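# Balance three balls on a pivoting tray under cover

## Task

A tray sits on a single pivot beneath a transparent cover, and the goal is to get exactly one ball into each of its three seats. Balls may be fed in through the chutes in the cover's top. Releasing a ball while its bottom is still higher than the chute's rim is penalised, partly or fully. The tray must be loaded evenly, or it tilts at once and the balls roll away. The arm mounts, in metres, with their facing in degrees counter-clockwise from +x, are: arm1 at x=+0.37 y=+0.18 z=+0.99 facing -166; arm2 at x=-0.80 y=+1.01 z=+1.04 facing -45; arm3 at x=-0.95 y=-0.22 z=+1.02 facing +68. At the end every gripper must have released and every arm must be out of the way. A ball counts only if it stays in its seat without a robot supporting it. Knocking or placing anything outside the work area fails the task, and loose objects may get brief pushes from outside.

## Robot and tools

Robots. arm1, arm2 and arm3 are identical i2rt Big YAM arms. Each has six revolute joints, a two-finger gripper and a wrist camera. With joints 1 and 6 at zero and the hand level and pointing forward, the wrist camera rides on top of the hand and looks toward the fingertips. The hand reaches roughly 1.0 m from the joint1 axis. Two fixed room cameras, cam_high and cam_low, complete the set. Joints move at different speeds, so the hand may sweep a wide curve between two postures.

Frames. Everything shares one scene frame. Its origin is on the floor and +z points up. The mount positions and headings are given in the task. The hand point lies midway between the fingertips. Its z axis runs along the fingers, and the fingers close along its y axis. Calibration lines give K, distortion and T_world_to_cam, which maps scene points into each camera's frame. Wrist cameras are 616x616 fisheye images. cam_high and cam_low are 672x504 pinhole images with radial distortion. Expect errors of a few degrees and millimetres, and larger ones for wrist cameras because joint readings add error.

execute_actions. The argument actions is a list holding zero or one action. The action is an object keyed by arm name ("arm1", "arm2", "arm3"), one entry per arm. Each entry has "joints", a map from joint name to an absolute target, not an offset. The ranges are as follows. joint1_rad runs -2.879 to 2.879 and turns the arm about its foot, positive counter-clockwise seen from above, with 0 along the foot's facing. joint2_rad runs 0 to 3.141 for the shoulder: at 0 the upper arm lies roughly level pointing backward, and increasing values lift it and bring it forward. joint3_rad runs 0 to 3.019 for the elbow: 0 is folded and larger values open it. joint4_rad runs -1.692 to 1.57 and pitches the hand, with positive tilting the fingers up. joint5_rad runs -1.57 to 1.57 and swings the hand sideways, with positive toward the arm's right. joint6_rad runs -2.094 to 2.094 and rolls the hand, with positive clockwise seen from behind. All of these are in radians. gripper_m is the fingertip gap in metres, from 0 to 0.093. The completion tolerances are ±0.045, 0.14, 0.09, 0.055, 0.03 and 0.035 rad for joints 1 to 6, and ±0.003 m for the gripper. The motions of all arms start together. No action runs longer than 15 s. An unknown key or an out-of-range number rejects the whole call, and nothing moves. An omitted joint or arm may still be driving toward an earlier target. The optional cameras argument lists the image names you want. Omitting it, passing null or passing ["all"] gives every camera, and [] gives none. An empty actions list simply reports state and images.

wait takes seconds, from 0 to 10. It commands nothing new, and the scene keeps running. It returns the same report as an empty action.

zoom_image takes a camera and a region [x0, y0, x1, y1] in pixels of that camera's most recent full image. The origin is at the top left, and the region can be at most 504 by 504.

read_manual takes an optional section, and "licences" is the only one. It only returns licence text.

finished_scene takes scene, the integer number of the current scene. It ends that scene permanently and reports whether the goal held. Call it only after the balls are settled and the arms have released and backed away.

Results. Each result lists joint_positions, joint torques per arm joint (noisy, with an offset, and nonzero even in free air), and the images in the order given by the pictures line. joint_status describes how each commanded motion ended. off_target means the joint stopped short and may keep pushing. contact_stop and time_out mean it holds where it stopped. A timed-out joint, however, can keep a target close to where it stands and keep pushing, and on_its_own will report it. "joint command not followed", with a cause line, means a self- and inter-arm clearance check blocked that arm's joint targets. The gripper part of the action still runs. Such joints show not_followed, and the arm may retry those targets later. on_its_own lists what the call did not command, and "held at" gives the target a joint is holding, not its position. A MOTOR HOT line warns from 85 °C. An OVER-TEMPERATURE FAULT at 100 °C makes that arm go limp and drop until it cools. The affected keys then read limit_stop_at_motor_heat, and you should resend those targets afterwards. When a result reports a stop, the later motion calls in the same reply are skipped.

Cautions. Robots firmly pressing against each other fails the task and ends the run, and a hard collision may do the same. No state line reports arm-to-arm contact. The clearance check can react late and ignores fingers, gripper housings and wrist cameras. The arms do not stop when they touch something and can push hard. Sustained pushing or carrying a load heats the motors. To relieve a stuck joint, command its reported position. Very small target changes may not move a joint at all. A joint holding up a load sags over time. While you are thinking, the robots hold their last command. Release each ball low inside its chute, not from above the rim. Fill the seats so the tray stays balanced throughout, for example by placing balls nearly at the same time or in a balanced order. Avoid dropping, slamming or knocking objects out of the work area.

Each tool is called after "Emit:" by a JSON object that holds its "method" and its "body", one argument or row to a line.

## Session

Emit:
{"method": "execute_actions", "body": {
  "actions": []
}}

Scene clock: 0.00 s.
Joint torques (N m, as the arm reports them, + toward a larger angle): no reading
Motor temperatures (°C, as the motors report them): arm1=[19 21 22 22 19 23] | arm2=[20 21 20 19 23 21] | arm3=[21 21 22 22 20 19]
arm1.joint_positions: joint1_rad=-0.068 joint2_rad=+0.440 joint3_rad=+1.383 joint4_rad=-1.281 joint5_rad=+0.228 joint6_rad=+0.314 gripper_m=+0.094
arm1.joint_status: not commanded
arm1.hand: x=+0.2076 y=+0.1897 z=+1.5728 quat_wxyz=(-0.046, -0.805, +0.119, +0.580) (m; scene frame)
arm2.joint_positions: joint1_rad=-0.466 joint2_rad=+0.236 joint3_rad=+1.422 joint4_rad=-1.607 joint5_rad=-0.070 joint6_rad=+0.008 gripper_m=+0.094
arm2.joint_status: not commanded
arm2.hand: x=-0.7764 y=+0.9690 z=+1.5737 quat_wxyz=(-0.455, -0.484, -0.689, +0.289) (m; scene frame)
arm3.joint_positions: joint1_rad=+0.326 joint2_rad=+0.472 joint3_rad=+1.640 joint4_rad=-1.525 joint5_rad=+0.310 joint6_rad=+0.123 gripper_m=+0.094
arm3.joint_status: not commanded
arm3.hand: x=-0.8837 y=-0.1296 z=+1.6456 quat_wxyz=(-0.472, +0.451, -0.686, -0.321) (m; scene frame)
pictures: arm1_cam_wrist, arm2_cam_wrist, arm3_cam_wrist, cam_high, cam_low
Images, in order (width x height): arm1_cam_wrist 616x616, arm2_cam_wrist 616x616, arm3_cam_wrist 616x616, cam_high 672x504, cam_low 672x504.

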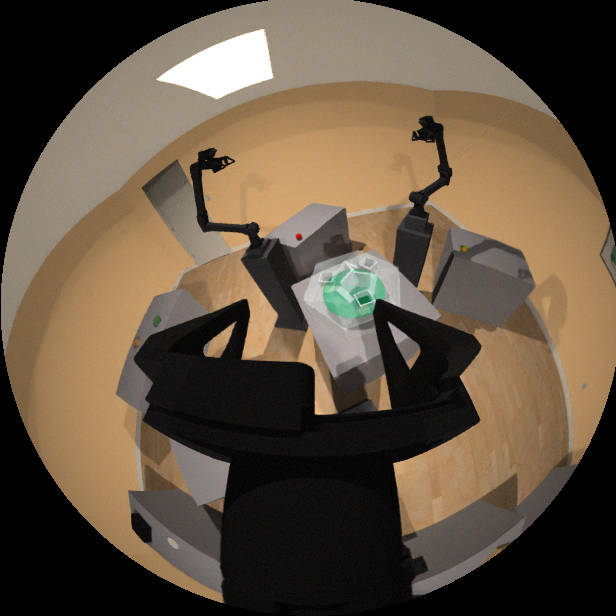

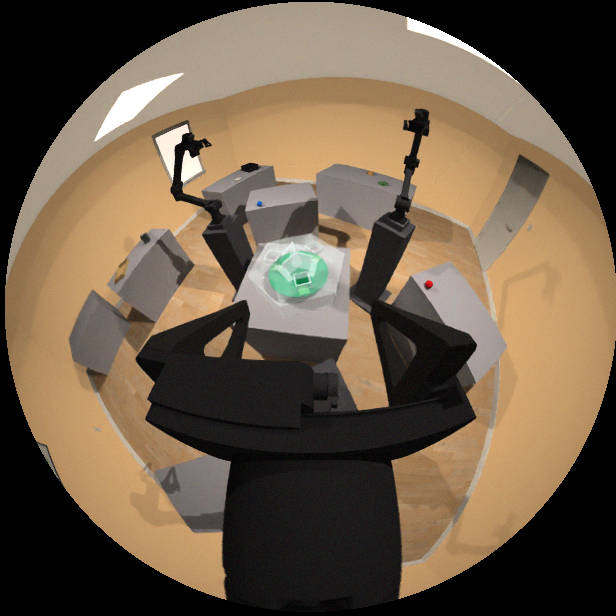

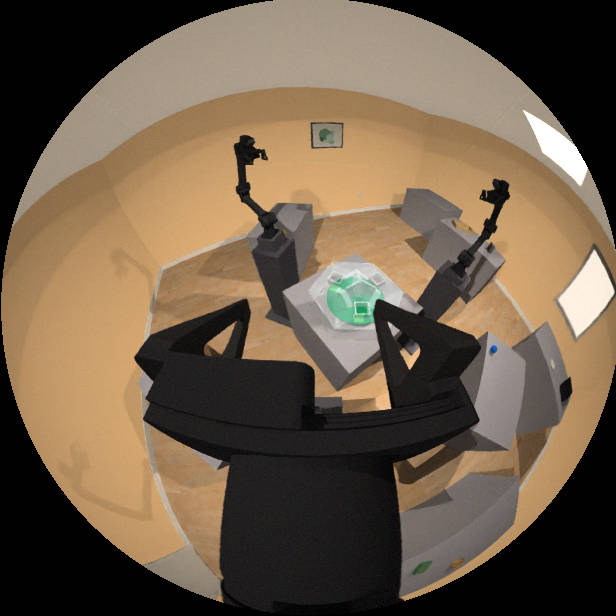

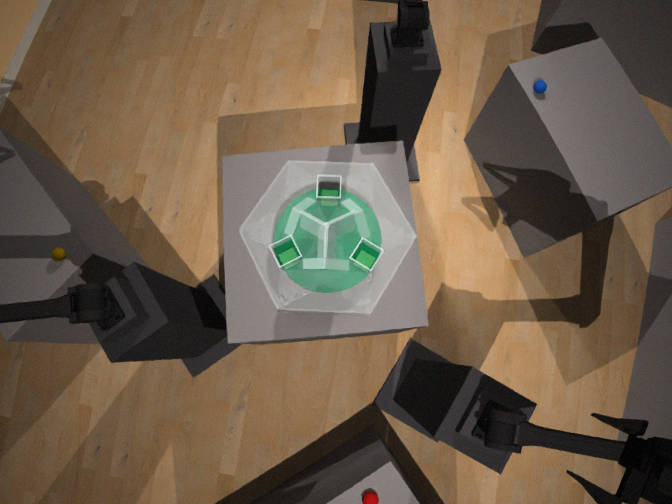

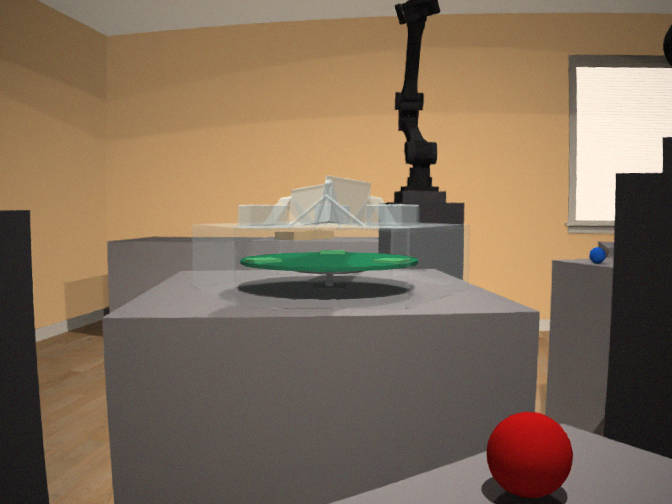

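Emit:
{"method": "zoom_image", "body": {
  "camera": "cam_high",
  "region": [210, 130, 440, 350]
}}

Emit:
{"method": "zoom_image", "body": {
  "camera": "cam_low",
  "region": [170, 150, 490, 330]
}}

Region (210, 130, 440, 350) of cam_high's 672x504 image, scaled by 2.191, with more detail than that image has; it fills the top 482 rows of this view, and the rest is white.

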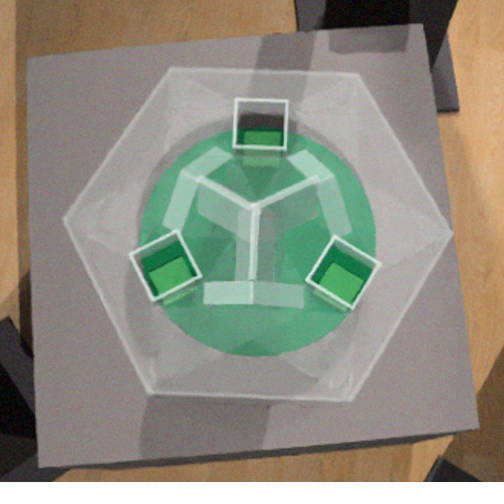

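Region (170, 150, 490, 330) of cam_low's 672x504 image, scaled by 1.575, with more detail than that image has; it fills the top 284 rows of this view, and the rest is white.

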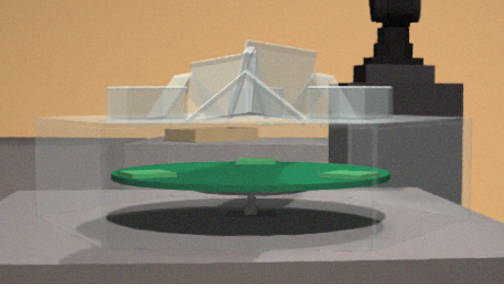

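Emit:
{"method": "execute_actions", "body": {
  "actions": [
    {"arm1":{"joints":{"joint1_rad":1.405,"joint2_rad":2.294,"joint3_rad":1.708,"joint4_rad":-0.985,"joint5_rad":0,"joint6_rad":0}},"arm2":{"joints":{"joint1_rad":1.978,"joint2_rad":2.01,"joint3_rad":0.932,"joint4_rad":-0.493,"joint5_rad":0,"joint6_rad":0}},"arm3":{"joints":{"joint1_rad":1.28,"joint2_rad":2.02,"joint3_rad":1.054,"joint4_rad":-0.605,"joint5_rad":0,"joint6_rad":0}}}
  ]
}}

Scene clock: 3.33 s.
Joint torques (N m, as the arm reports them, + toward a larger angle): arm1=[  0.48 -17.93   8.12   0.09  -0.15  -0.24] | arm2=[  0.78 -11.36   4.18   0.69   0.    -0.04] | arm3=[ -0.54 -16.32   5.18   0.88   0.1   -0.06]
Motor temperatures (°C, as the motors report them): arm1=[19 21 23 22 19 23] | arm2=[20 21 21 19 23 21] | arm3=[21 21 23 22 20 19]
arm1.joint_positions: joint1_rad=+1.401 joint2_rad=+2.292 joint3_rad=+1.689 joint4_rad=-0.986 joint5_rad=-0.001 joint6_rad=+0.011 gripper_m=+0.094
arm1.joint_status: all done
arm1.hand: x=+0.4207 y=-0.4469 z=+0.8934 quat_wxyz=(+0.008, -0.684, -0.729, -0.010) (m; scene frame)
arm2.joint_positions: joint1_rad=+1.980 joint2_rad=+1.997 joint3_rad=+0.937 joint4_rad=-0.503 joint5_rad=+0.001 joint6_rad=+0.008 gripper_m=+0.094
arm2.joint_status: all done
arm2.hand: x=-0.6363 y=+1.4070 z=+0.9092 quat_wxyz=(-0.008, +0.556, -0.831, -0.007) (m; scene frame)
arm3.joint_positions: joint1_rad=+1.288 joint2_rad=+2.031 joint3_rad=+1.050 joint4_rad=-0.615 joint5_rad=+0.000 joint6_rad=+0.010 gripper_m=+0.094
arm3.joint_status: all done
arm3.hand: x=-1.3077 y=+0.0616 z=+0.8924 quat_wxyz=(+0.012, +0.942, -0.334, +0.009) (m; scene frame)
pictures: arm1_cam_wrist, arm2_cam_wrist, arm3_cam_wrist, cam_high, cam_low
camera_calibration (this result's frames):
arm1_cam_wrist: T_world_to_cam=[[-0.998132, -0.0600455, -0.0112399, 0.402412], [-0.0546135, 0.794664, 0.604588, -0.156198], [-0.0273709, 0.604073, -0.796459, 1.11571], [0, 0, 0, 1]] pos_world=[0.423668, -0.525681, 0.987574]
arm2_cam_wrist: T_world_to_cam=[[0.926927, -0.375018, 0.0129758, 1.10619], [-0.314272, -0.756959, 0.572928, 0.346211], [-0.205036, -0.53514, -0.819503, 1.49378], [0, 0, 0, 1]] pos_world=[-0.610272, 1.47629, 1.01145]
arm3_cam_wrist: T_world_to_cam=[[0.636342, 0.771362, -0.00832301, 0.787605], [0.614803, -0.500611, 0.609431, 0.294515], [0.465926, -0.392924, -0.792795, 1.46491], [0, 0, 0, 1]] pos_world=[-1.3648, 0.115508, 0.988445]
Images, in order (width x height): arm1_cam_wrist 616x616, arm2_cam_wrist 616x616, arm3_cam_wrist 616x616, cam_high 672x504, cam_low 672x504.

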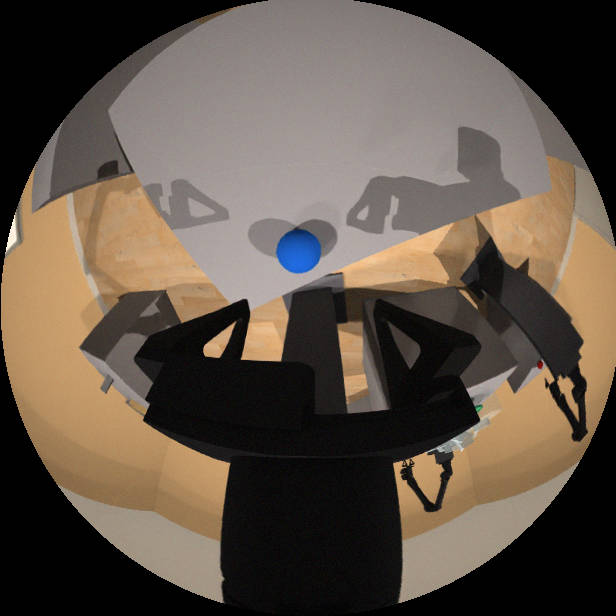

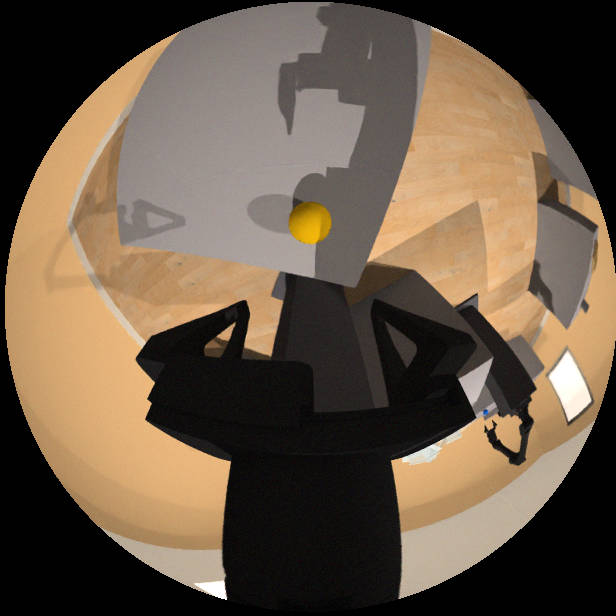

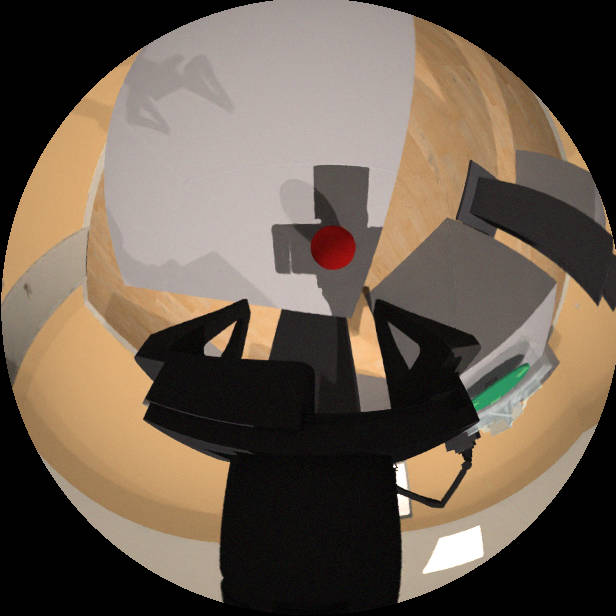

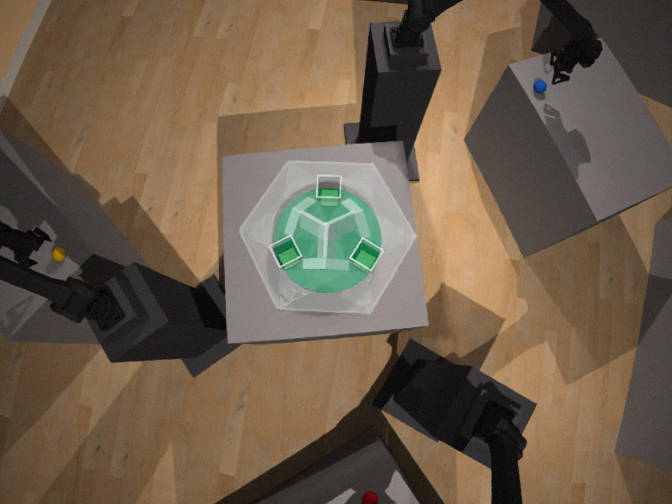

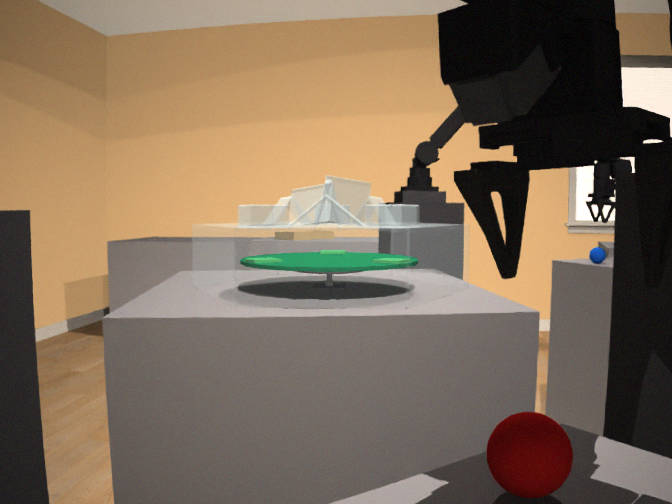

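Emit:
{"method": "execute_actions", "body": {
  "actions": [
    {"arm1":{"joints":{"joint1_rad":1.428,"joint2_rad":2.393,"joint3_rad":1.705,"joint4_rad":-0.868}},"arm2":{"joints":{"joint2_rad":2.24,"joint3_rad":1.10,"joint4_rad":-0.425}},"arm3":{"joints":{"joint1_rad":1.212,"joint2_rad":2.172,"joint3_rad":1.082,"joint4_rad":-0.462}}}
  ]
}}

Scene clock: 5.20 s.
Joint torques (N m, as the arm reports them, + toward a larger angle): arm1=[  0.14 -17.87   7.17   0.75  -0.16  -0.24] | arm2=[  0.82 -13.12   5.15   0.45   0.    -0.04] | arm3=[  0.6  -17.21   5.17   0.91   0.1   -0.07]
Motor temperatures (°C, as the motors report them): arm1=[19 22 23 22 19 23] | arm2=[20 21 21 19 23 21] | arm3=[21 21 23 22 20 19]
arm1.joint_positions: joint1_rad=+1.428 joint2_rad=+2.401 joint3_rad=+1.689 joint4_rad=-0.886 joint5_rad=-0.001 joint6_rad=+0.011 gripper_m=+0.094
arm1.joint_status: all done
arm1.hand: x=+0.4376 y=-0.4415 z=+0.8266 quat_wxyz=(+0.012, -0.674, -0.738, -0.013) (m; scene frame)
arm2.joint_positions: joint1_rad=+1.980 joint2_rad=+2.230 joint3_rad=+1.088 joint4_rad=-0.432 joint5_rad=+0.001 joint6_rad=+0.008 gripper_m=+0.094
arm2.joint_status: all done
arm2.hand: x=-0.6227 y=+1.4414 z=+0.8365 quat_wxyz=(-0.003, +0.556, -0.831, -0.004) (m; scene frame)
arm3.joint_positions: joint1_rad=+1.204 joint2_rad=+2.186 joint3_rad=+1.067 joint4_rad=-0.473 joint5_rad=+0.000 joint6_rad=+0.010 gripper_m=+0.094
arm3.joint_status: all done
arm3.hand: x=-1.2832 y=+0.0899 z=+0.8262 quat_wxyz=(+0.012, +0.927, -0.374, +0.007) (m; scene frame)
pictures: arm1_cam_wrist, arm2_cam_wrist, arm3_cam_wrist, cam_high, cam_low
camera_calibration (this result's frames):
arm1_cam_wrist: T_world_to_cam=[[-0.996146, -0.0869813, -0.0113134, 0.406134], [-0.075718, 0.78762, 0.611492, -0.118706], [-0.0442777, 0.609991, -0.79117, 1.06537], [0, 0, 0, 1]] pos_world=[0.442752, -0.521046, 0.920073]
arm2_cam_wrist: T_world_to_cam=[[0.927, -0.374836, 0.0129889, 1.10717], [-0.311606, -0.750428, 0.58289, 0.402131], [-0.208741, -0.544386, -0.812448, 1.46057], [0, 0, 0, 1]] pos_world=[-0.596163, 1.51189, 0.937854]
arm3_cam_wrist: T_world_to_cam=[[0.699056, 0.715018, -0.00834528, 0.835224], [0.571319, -0.55147, 0.607845, 0.28403], [0.430018, -0.429685, -0.794012, 1.37027], [0, 0, 0, 1]] pos_world=[-1.33538, 0.14822, 0.922337]
Images, in order (width x height): arm1_cam_wrist 616x616, arm2_cam_wrist 616x616, arm3_cam_wrist 616x616, cam_high 672x504, cam_low 672x504.

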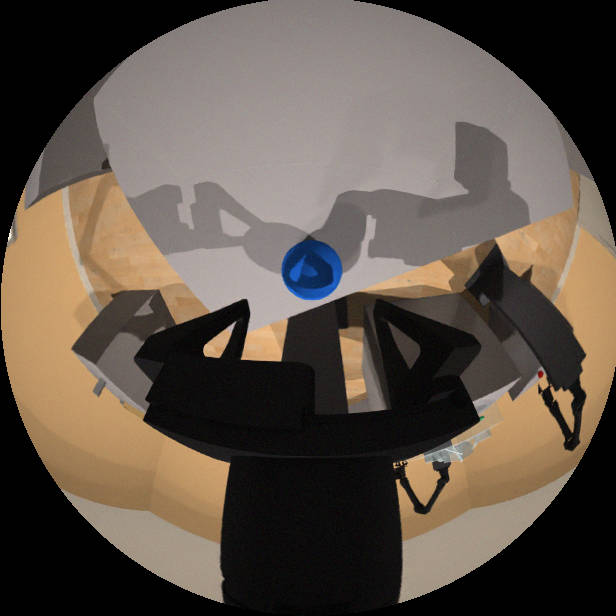

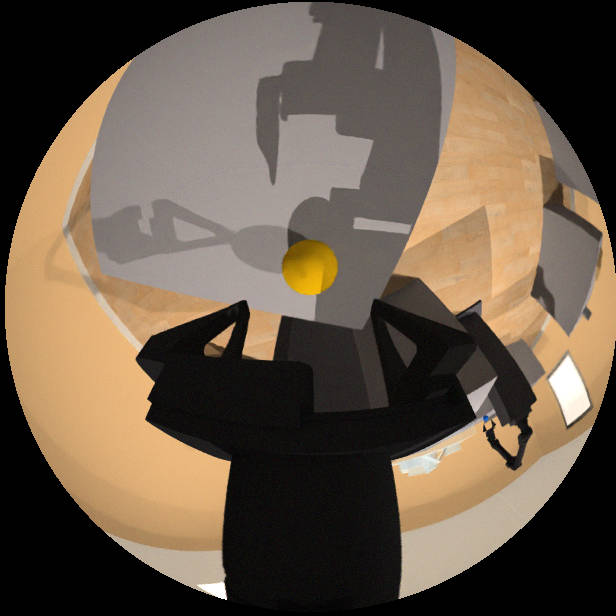

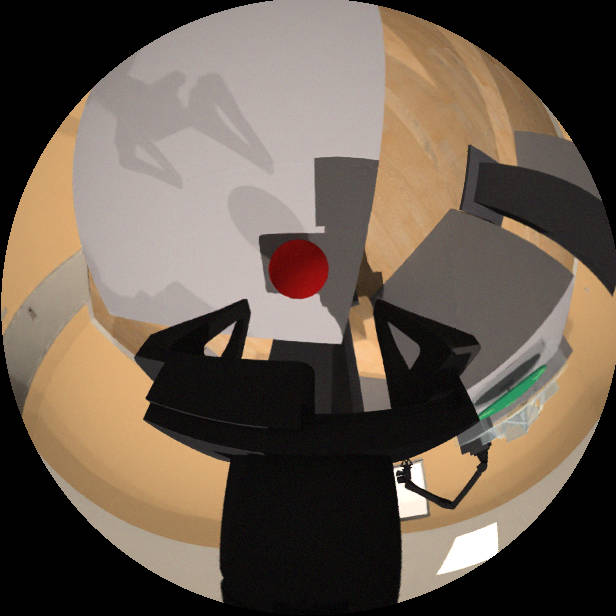

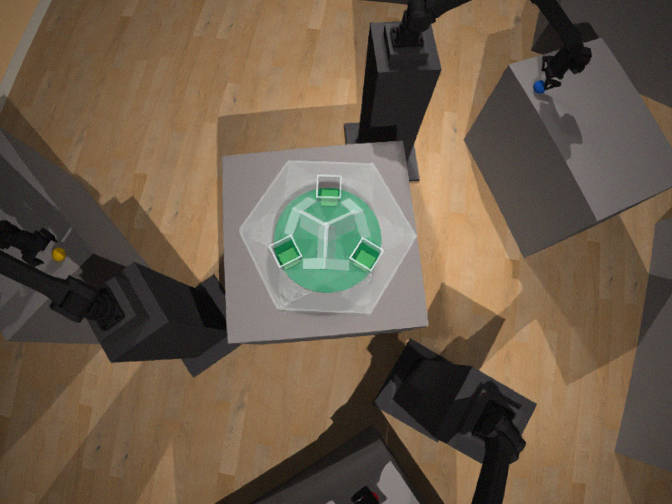

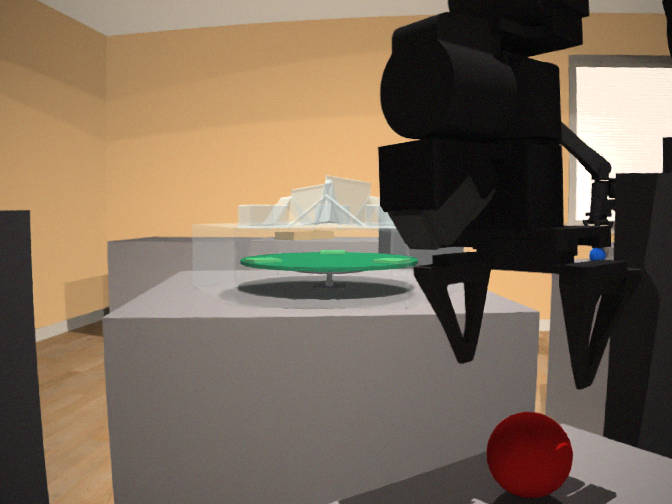

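Emit:
{"method": "execute_actions", "body": {
  "actions": [
    {"arm1":{"joints":{"joint2_rad":2.498,"joint3_rad":1.722,"joint4_rad":-0.757}},"arm2":{"joints":{"joint2_rad":2.412,"joint3_rad":1.16,"joint4_rad":-0.31}},"arm3":{"joints":{"joint1_rad":1.224,"joint2_rad":2.32,"joint3_rad":1.125,"joint4_rad":-0.339}}}
  ],
  "cameras": ["arm1_cam_wrist","arm2_cam_wrist","arm3_cam_wrist","cam_low"]
}}

Scene clock: 6.57 s.
Joint torques (N m, as the arm reports them, + toward a larger angle): arm1=[  0.3  -18.12   7.54   0.79  -0.16  -0.24] | arm2=[  0.82 -14.17   3.35   0.7    0.    -0.04] | arm3=[  0.48 -17.97   3.66   0.9    0.1   -0.06]
Motor temperatures (°C, as the motors report them): arm1=[19 22 24 22 19 23] | arm2=[20 22 21 19 23 21] | arm3=[21 22 23 22 20 19]
arm1.joint_positions: joint1_rad=+1.428 joint2_rad=+2.504 joint3_rad=+1.694 joint4_rad=-0.774 joint5_rad=-0.001 joint6_rad=+0.011 gripper_m=+0.094
arm1.joint_status: all done
arm1.hand: x=+0.4374 y=-0.4381 z=+0.7650 quat_wxyz=(+0.006, -0.674, -0.738, -0.009) (m; scene frame)
arm2.joint_positions: joint1_rad=+1.980 joint2_rad=+2.407 joint3_rad=+1.156 joint4_rad=-0.321 joint5_rad=+0.001 joint6_rad=+0.008 gripper_m=+0.094
arm2.joint_status: all done
arm2.hand: x=-0.6214 y=+1.4450 z=+0.7668 quat_wxyz=(-0.004, +0.556, -0.831, -0.004) (m; scene frame)
arm3.joint_positions: joint1_rad=+1.216 joint2_rad=+2.331 joint3_rad=+1.118 joint4_rad=-0.349 joint5_rad=+0.000 joint6_rad=+0.010 gripper_m=+0.094
arm3.joint_status: all done
arm3.hand: x=-1.2955 y=+0.0923 z=+0.7697 quat_wxyz=(+0.007, +0.930, -0.368, -0.007) (m; scene frame)
pictures: arm1_cam_wrist, arm2_cam_wrist, arm3_cam_wrist, cam_low
camera_calibration (this result's frames):
arm1_cam_wrist: T_world_to_cam=[[-0.996133, -0.0870959, -0.0115132, 0.40567], [-0.0765303, 0.795903, 0.600568, -0.0714063], [-0.0431436, 0.599127, -0.799491, 1.01566], [0, 0, 0, 1]] pos_world=[0.442456, -0.516345, 0.859566]
arm2_cam_wrist: T_world_to_cam=[[0.926984, -0.374876, 0.0129862, 1.10835], [-0.312193, -0.751866, 0.580718, 0.449185], [-0.207933, -0.54237, -0.814001, 1.405], [0, 0, 0, 1]] pos_world=[-0.59504, 1.51525, 0.868431]
arm3_cam_wrist: T_world_to_cam=[[0.690455, 0.723321, -0.00888254, 0.83011], [0.591019, -0.557, 0.583479, 0.371508], [0.417095, -0.408116, -0.81208, 1.32698], [0, 0, 0, 1]] pos_world=[-1.3462, 0.148056, 0.86822]
Images, in order (width x height): arm1_cam_wrist 616x616, arm2_cam_wrist 616x616, arm3_cam_wrist 616x616, cam_low 672x504.

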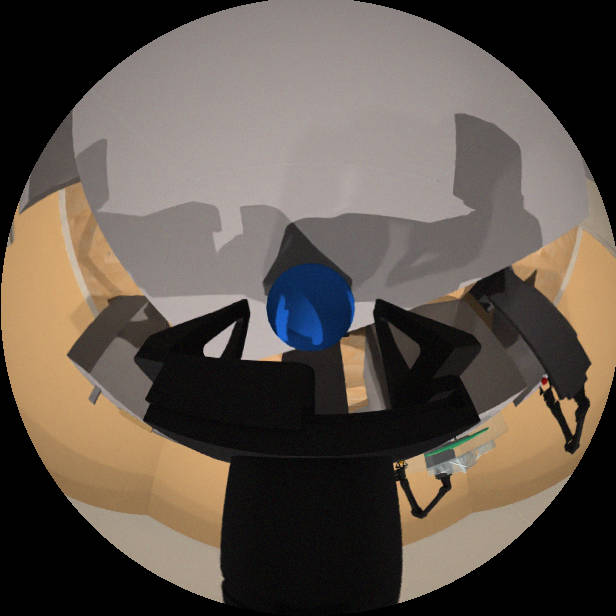

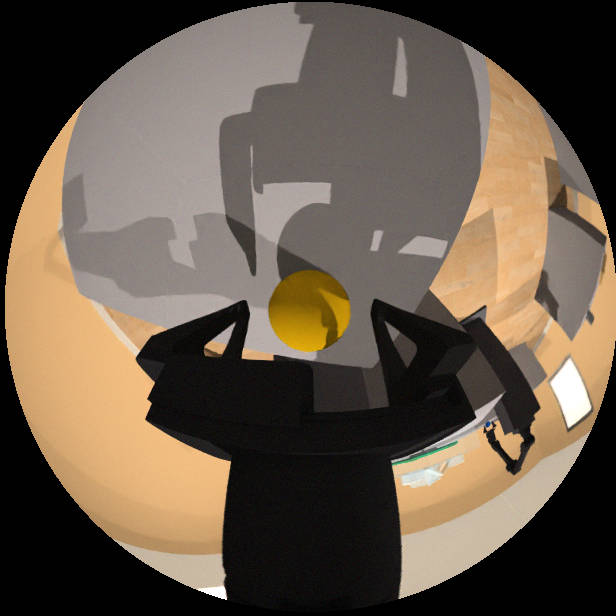

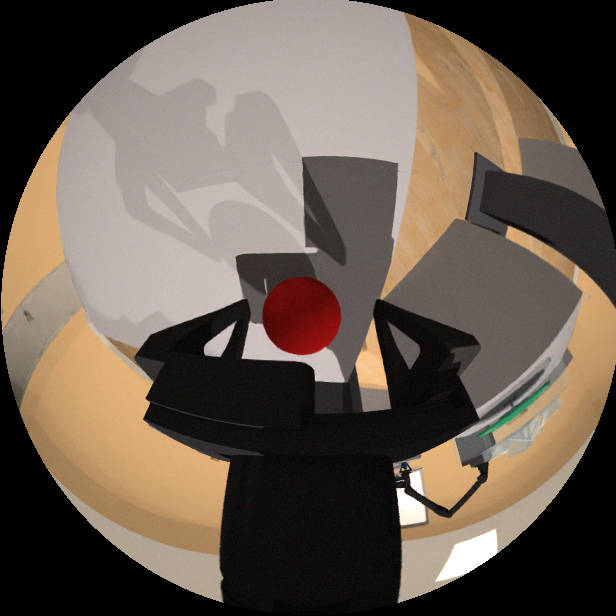

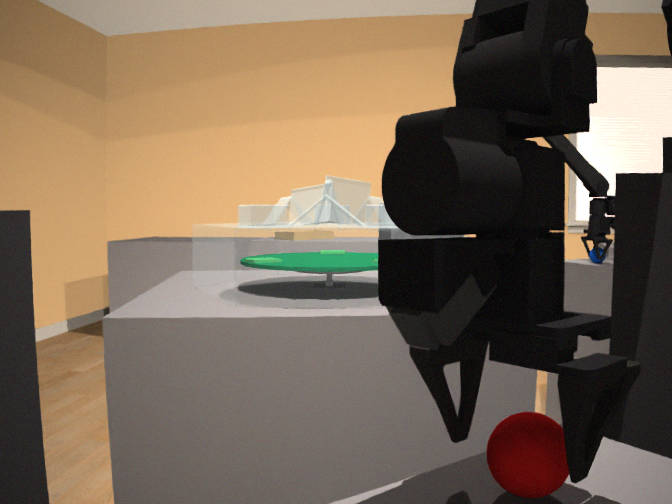

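Emit:
{"method": "execute_actions", "body": {
  "actions": [
    {"arm1":{"joints":{"joint4_rad":-0.735}},"arm2":{"joints":{"joint2_rad":2.43}},"arm3":{"joints":{"joint1_rad":1.238,"joint2_rad":2.343}}}
  ],
  "cameras": ["arm1_cam_wrist","arm2_cam_wrist","arm3_cam_wrist","cam_low"]
}}

Scene clock: 7.30 s.
Joint torques (N m, as the arm reports them, + toward a larger angle): arm1=[  0.27 -17.86   7.6    0.88  -0.16  -0.24] | arm2=[  0.84 -12.85   3.31   0.67   0.    -0.05] | arm3=[  0.54 -15.66   3.67   0.92   0.09  -0.07]
Motor temperatures (°C, as the motors report them): arm1=[19 22 24 22 19 23] | arm2=[20 22 21 19 23 21] | arm3=[21 22 23 22 20 19]
arm1.joint_positions: joint1_rad=+1.428 joint2_rad=+2.504 joint3_rad=+1.694 joint4_rad=-0.754 joint5_rad=-0.001 joint6_rad=+0.011 gripper_m=+0.094
arm1.joint_status: all done
arm1.hand: x=+0.4379 y=-0.4430 z=+0.7649 quat_wxyz=(-0.001, -0.674, -0.738, -0.002) (m; scene frame)
arm2.joint_positions: joint1_rad=+1.980 joint2_rad=+2.407 joint3_rad=+1.156 joint4_rad=-0.321 joint5_rad=+0.001 joint6_rad=+0.008 gripper_m=+0.094
arm2.joint_status: all done
arm2.hand: x=-0.6214 y=+1.4450 z=+0.7668 quat_wxyz=(-0.004, +0.556, -0.831, -0.004) (m; scene frame)
arm3.joint_positions: joint1_rad=+1.231 joint2_rad=+2.331 joint3_rad=+1.118 joint4_rad=-0.349 joint5_rad=+0.000 joint6_rad=+0.010 gripper_m=+0.094
arm3.joint_status: all done
arm3.hand: x=-1.3002 y=+0.0872 z=+0.7698 quat_wxyz=(+0.007, +0.932, -0.361, -0.007) (m; scene frame)
pictures: arm1_cam_wrist, arm2_cam_wrist, arm3_cam_wrist, cam_low
camera_calibration (this result's frames):
arm1_cam_wrist: T_world_to_cam=[[-0.996115, -0.0872696, -0.0118045, 0.405879], [-0.0776975, 0.807824, 0.584281, -0.0491457], [-0.041454, 0.582928, -0.811466, 1.01984], [0, 0, 0, 1]] pos_world=[0.44276, -0.519372, 0.861072]
arm2_cam_wrist: T_world_to_cam=[[0.926984, -0.374876, 0.0129862, 1.10835], [-0.312193, -0.751866, 0.580718, 0.449185], [-0.207933, -0.54237, -0.814001, 1.405], [0, 0, 0, 1]] pos_world=[-0.59504, 1.51525, 0.868431]
arm3_cam_wrist: T_world_to_cam=[[0.679618, 0.733512, -0.00889483, 0.822097], [0.599352, -0.548242, 0.583274, 0.381568], [0.422962, -0.401734, -0.812227, 1.33411], [0, 0, 0, 1]] pos_world=[-1.35168, 0.142133, 0.868358]
Images, in order (width x height): arm1_cam_wrist 616x616, arm2_cam_wrist 616x616, arm3_cam_wrist 616x616, cam_low 672x504.

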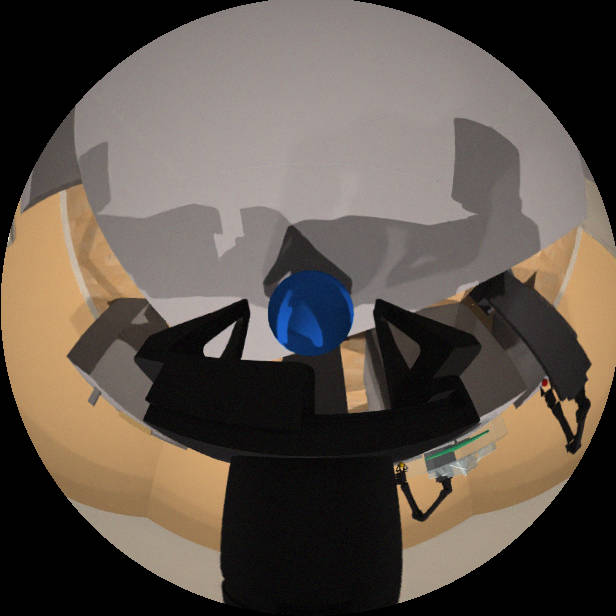

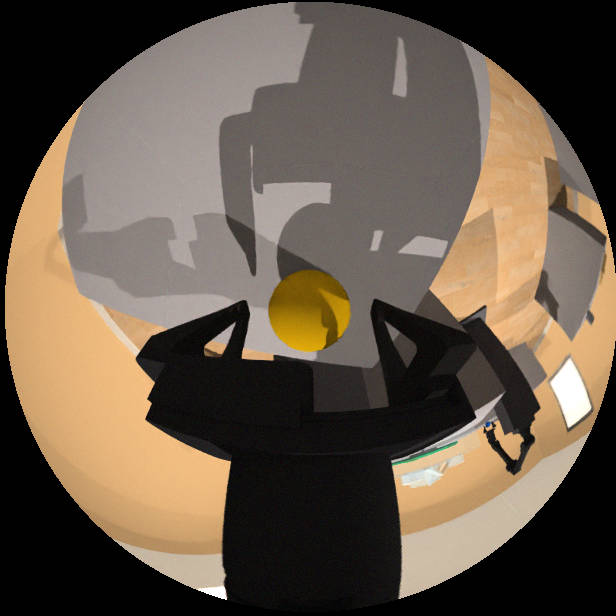

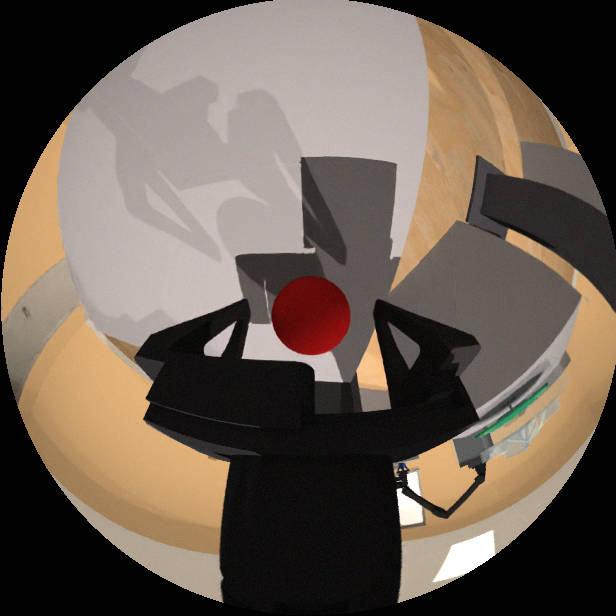

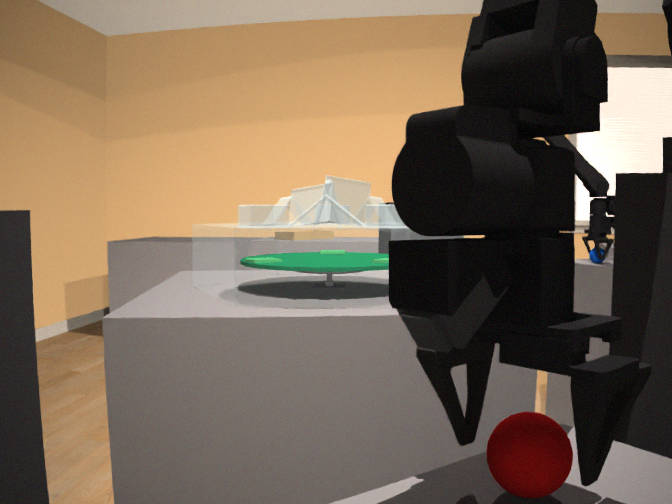

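Stiction on joint 2; push more.

Emit:
{"method": "execute_actions", "body": {
  "actions": [
    {"arm2":{"joints":{"joint2_rad":2.445}},"arm3":{"joints":{"joint2_rad":2.365}}}
  ],
  "cameras": ["arm2_cam_wrist","arm3_cam_wrist","cam_low"]
}}

Scene clock: 8.03 s.
Joint torques (N m, as the arm reports them, + toward a larger angle): arm1=[  0.25 -18.39   7.68   0.88  -0.15  -0.24] | arm2=[  0.83 -12.31   3.33   0.71   0.    -0.04] | arm3=[  0.51 -16.38   3.4    0.89   0.11  -0.07]
Motor temperatures (°C, as the motors report them): arm1=[19 23 24 22 19 23] | arm2=[20 22 21 19 23 21] | arm3=[21 22 23 22 20 19]
arm1.joint_positions: joint1_rad=+1.428 joint2_rad=+2.504 joint3_rad=+1.694 joint4_rad=-0.754 joint5_rad=-0.001 joint6_rad=+0.011 gripper_m=+0.094
arm1.joint_status: not commanded
arm1.hand: x=+0.4379 y=-0.4430 z=+0.7649 quat_wxyz=(-0.001, -0.674, -0.738, -0.002) (m; scene frame)
arm2.joint_positions: joint1_rad=+1.980 joint2_rad=+2.416 joint3_rad=+1.156 joint4_rad=-0.321 joint5_rad=+0.001 joint6_rad=+0.008 gripper_m=+0.094
arm2.joint_status: all done
arm2.hand: x=-0.6228 y=+1.4416 z=+0.7627 quat_wxyz=(-0.001, +0.556, -0.831, -0.002) (m; scene frame)
arm3.joint_positions: joint1_rad=+1.231 joint2_rad=+2.360 joint3_rad=+1.118 joint4_rad=-0.349 joint5_rad=+0.000 joint6_rad=+0.010 gripper_m=+0.094
arm3.joint_status: all done
arm3.hand: x=-1.2923 y=+0.0798 z=+0.7574 quat_wxyz=(+0.012, +0.932, -0.361, +0.006) (m; scene frame)
pictures: arm2_cam_wrist, arm3_cam_wrist, cam_low
camera_calibration (this result's frames):
arm2_cam_wrist: T_world_to_cam=[[0.927039, -0.374739, 0.0129949, 1.10824], [-0.310171, -0.746912, 0.588146, 0.437036], [-0.210696, -0.549265, -0.80865, 1.40366], [0, 0, 0, 1]] pos_world=[-0.596081, 1.51271, 0.863624]
arm3_cam_wrist: T_world_to_cam=[[0.679448, 0.733676, -0.00840331, 0.821403], [0.587102, -0.536767, 0.605963, 0.34611], [0.44007, -0.416654, -0.795448, 1.32831], [0, 0, 0, 1]] pos_world=[-1.34585, 0.136582, 0.853772]
Images, in order (width x height): arm2_cam_wrist 616x616, arm3_cam_wrist 616x616, cam_low 672x504.

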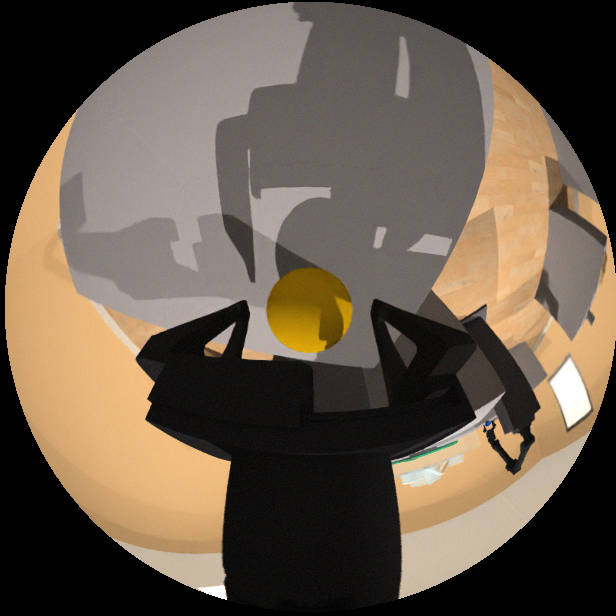

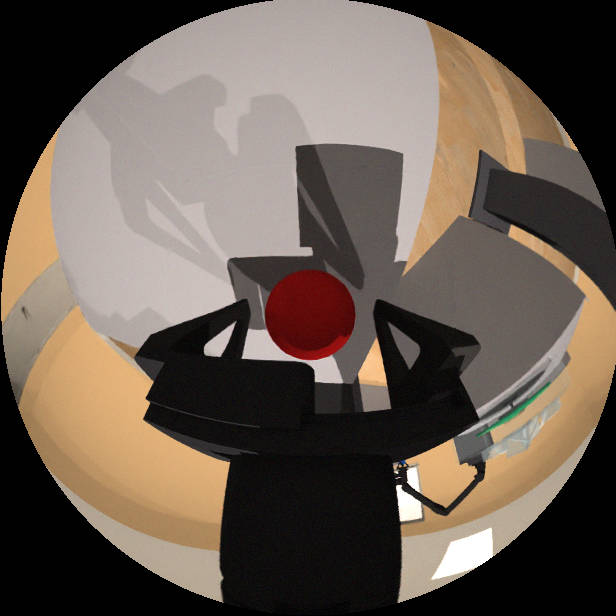

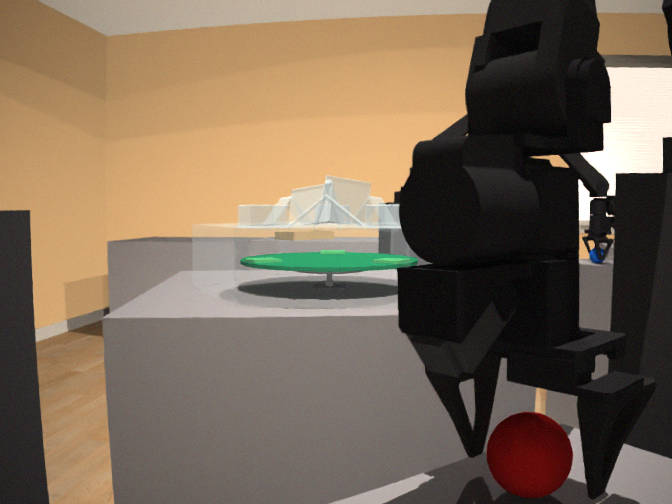

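Emit:
{"method": "execute_actions", "body": {
  "actions": [
    {"arm1":{"joints":{"gripper_m":0.048}},"arm2":{"joints":{"gripper_m":0.048}},"arm3":{"joints":{"gripper_m":0.048,"joint4_rad":-0.325}}}
  ],
  "cameras": ["arm1_cam_wrist","arm2_cam_wrist","arm3_cam_wrist"]
}}

Scene clock: 8.70 s.
Joint torques (N m, as the arm reports them, + toward a larger angle): arm1=[  0.23 -18.05   7.6    0.87  -0.17  -0.24] | arm2=[  0.86 -12.46   3.31   0.69   0.02  -0.04] | arm3=[  0.39 -16.12   3.43   0.91   0.1   -0.06]
Motor temperatures (°C, as the motors report them): arm1=[19 23 24 22 19 23] | arm2=[20 22 21 19 23 21] | arm3=[21 22 23 22 20 19]
arm1.joint_positions: joint1_rad=+1.428 joint2_rad=+2.504 joint3_rad=+1.694 joint4_rad=-0.754 joint5_rad=-0.001 joint6_rad=+0.011 gripper_m=+0.055
arm1.joint_status: gripper_m off_target (ended at +0.055, target +0.048)
arm1.hand: x=+0.4379 y=-0.4431 z=+0.7649 quat_wxyz=(-0.001, -0.674, -0.738, -0.002) (m; scene frame)
arm2.joint_positions: joint1_rad=+1.980 joint2_rad=+2.416 joint3_rad=+1.156 joint4_rad=-0.321 joint5_rad=+0.001 joint6_rad=+0.008 gripper_m=+0.055
arm2.joint_status: gripper_m off_target (ended at +0.055, target +0.048)
arm2.hand: x=-0.6229 y=+1.4416 z=+0.7627 quat_wxyz=(+0.000, +0.556, -0.831, -0.002) (m; scene frame)
arm3.joint_positions: joint1_rad=+1.231 joint2_rad=+2.360 joint3_rad=+1.118 joint4_rad=-0.336 joint5_rad=-0.001 joint6_rad=+0.009 gripper_m=+0.055
arm3.joint_status: gripper_m off_target (ended at +0.055, target +0.048); the others done
arm3.hand: x=-1.2946 y=+0.0817 z=+0.7572 quat_wxyz=(+0.010, +0.932, -0.361, +0.000) (m; scene frame)
pictures: arm1_cam_wrist, arm2_cam_wrist, arm3_cam_wrist
camera_calibration (this result's frames):
arm1_cam_wrist: T_world_to_cam=[[-0.996114, -0.0872729, -0.01181, 0.405883], [-0.0777192, 0.808045, 0.583971, -0.0487249], [-0.0414219, 0.58262, -0.811688, 1.01992], [0, 0, 0, 1]] pos_world=[0.442766, -0.519429, 0.861101]
arm2_cam_wrist: T_world_to_cam=[[0.927044, -0.37474, 0.0126134, 1.1086], [-0.309962, -0.746997, 0.58815, 0.437284], [-0.210981, -0.54915, -0.808654, 1.40332], [0, 0, 0, 1]] pos_world=[-0.596106, 1.51272, 0.863625]
arm3_cam_wrist: T_world_to_cam=[[0.679245, 0.733852, -0.0093875, 0.822057], [0.593135, -0.541376, 0.595905, 0.364459], [0.432224, -0.410333, -0.803, 1.32502], [0, 0, 0, 1]] pos_world=[-1.34726, 0.137743, 0.854528]
Images, in order (width x height): arm1_cam_wrist 616x616, arm2_cam_wrist 616x616, arm3_cam_wrist 616x616.

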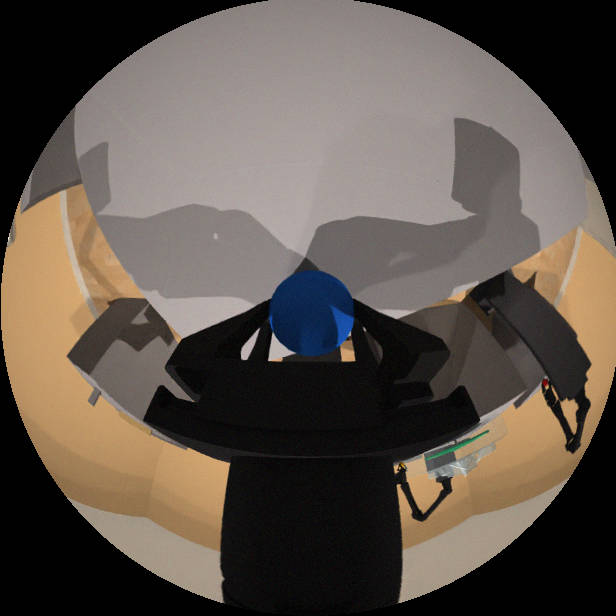

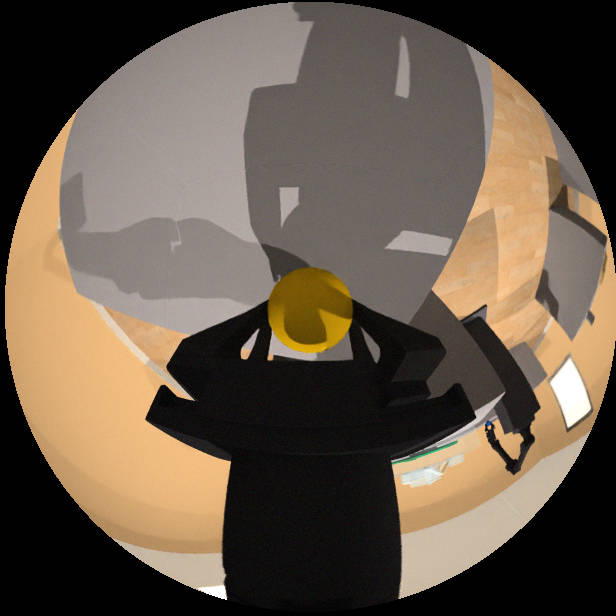

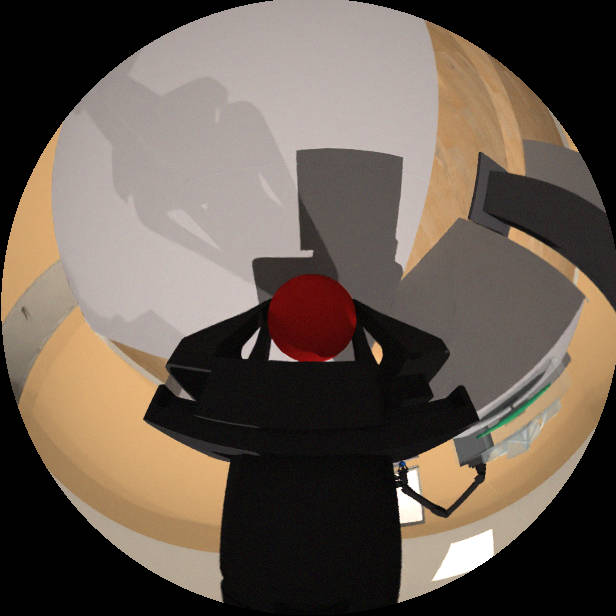

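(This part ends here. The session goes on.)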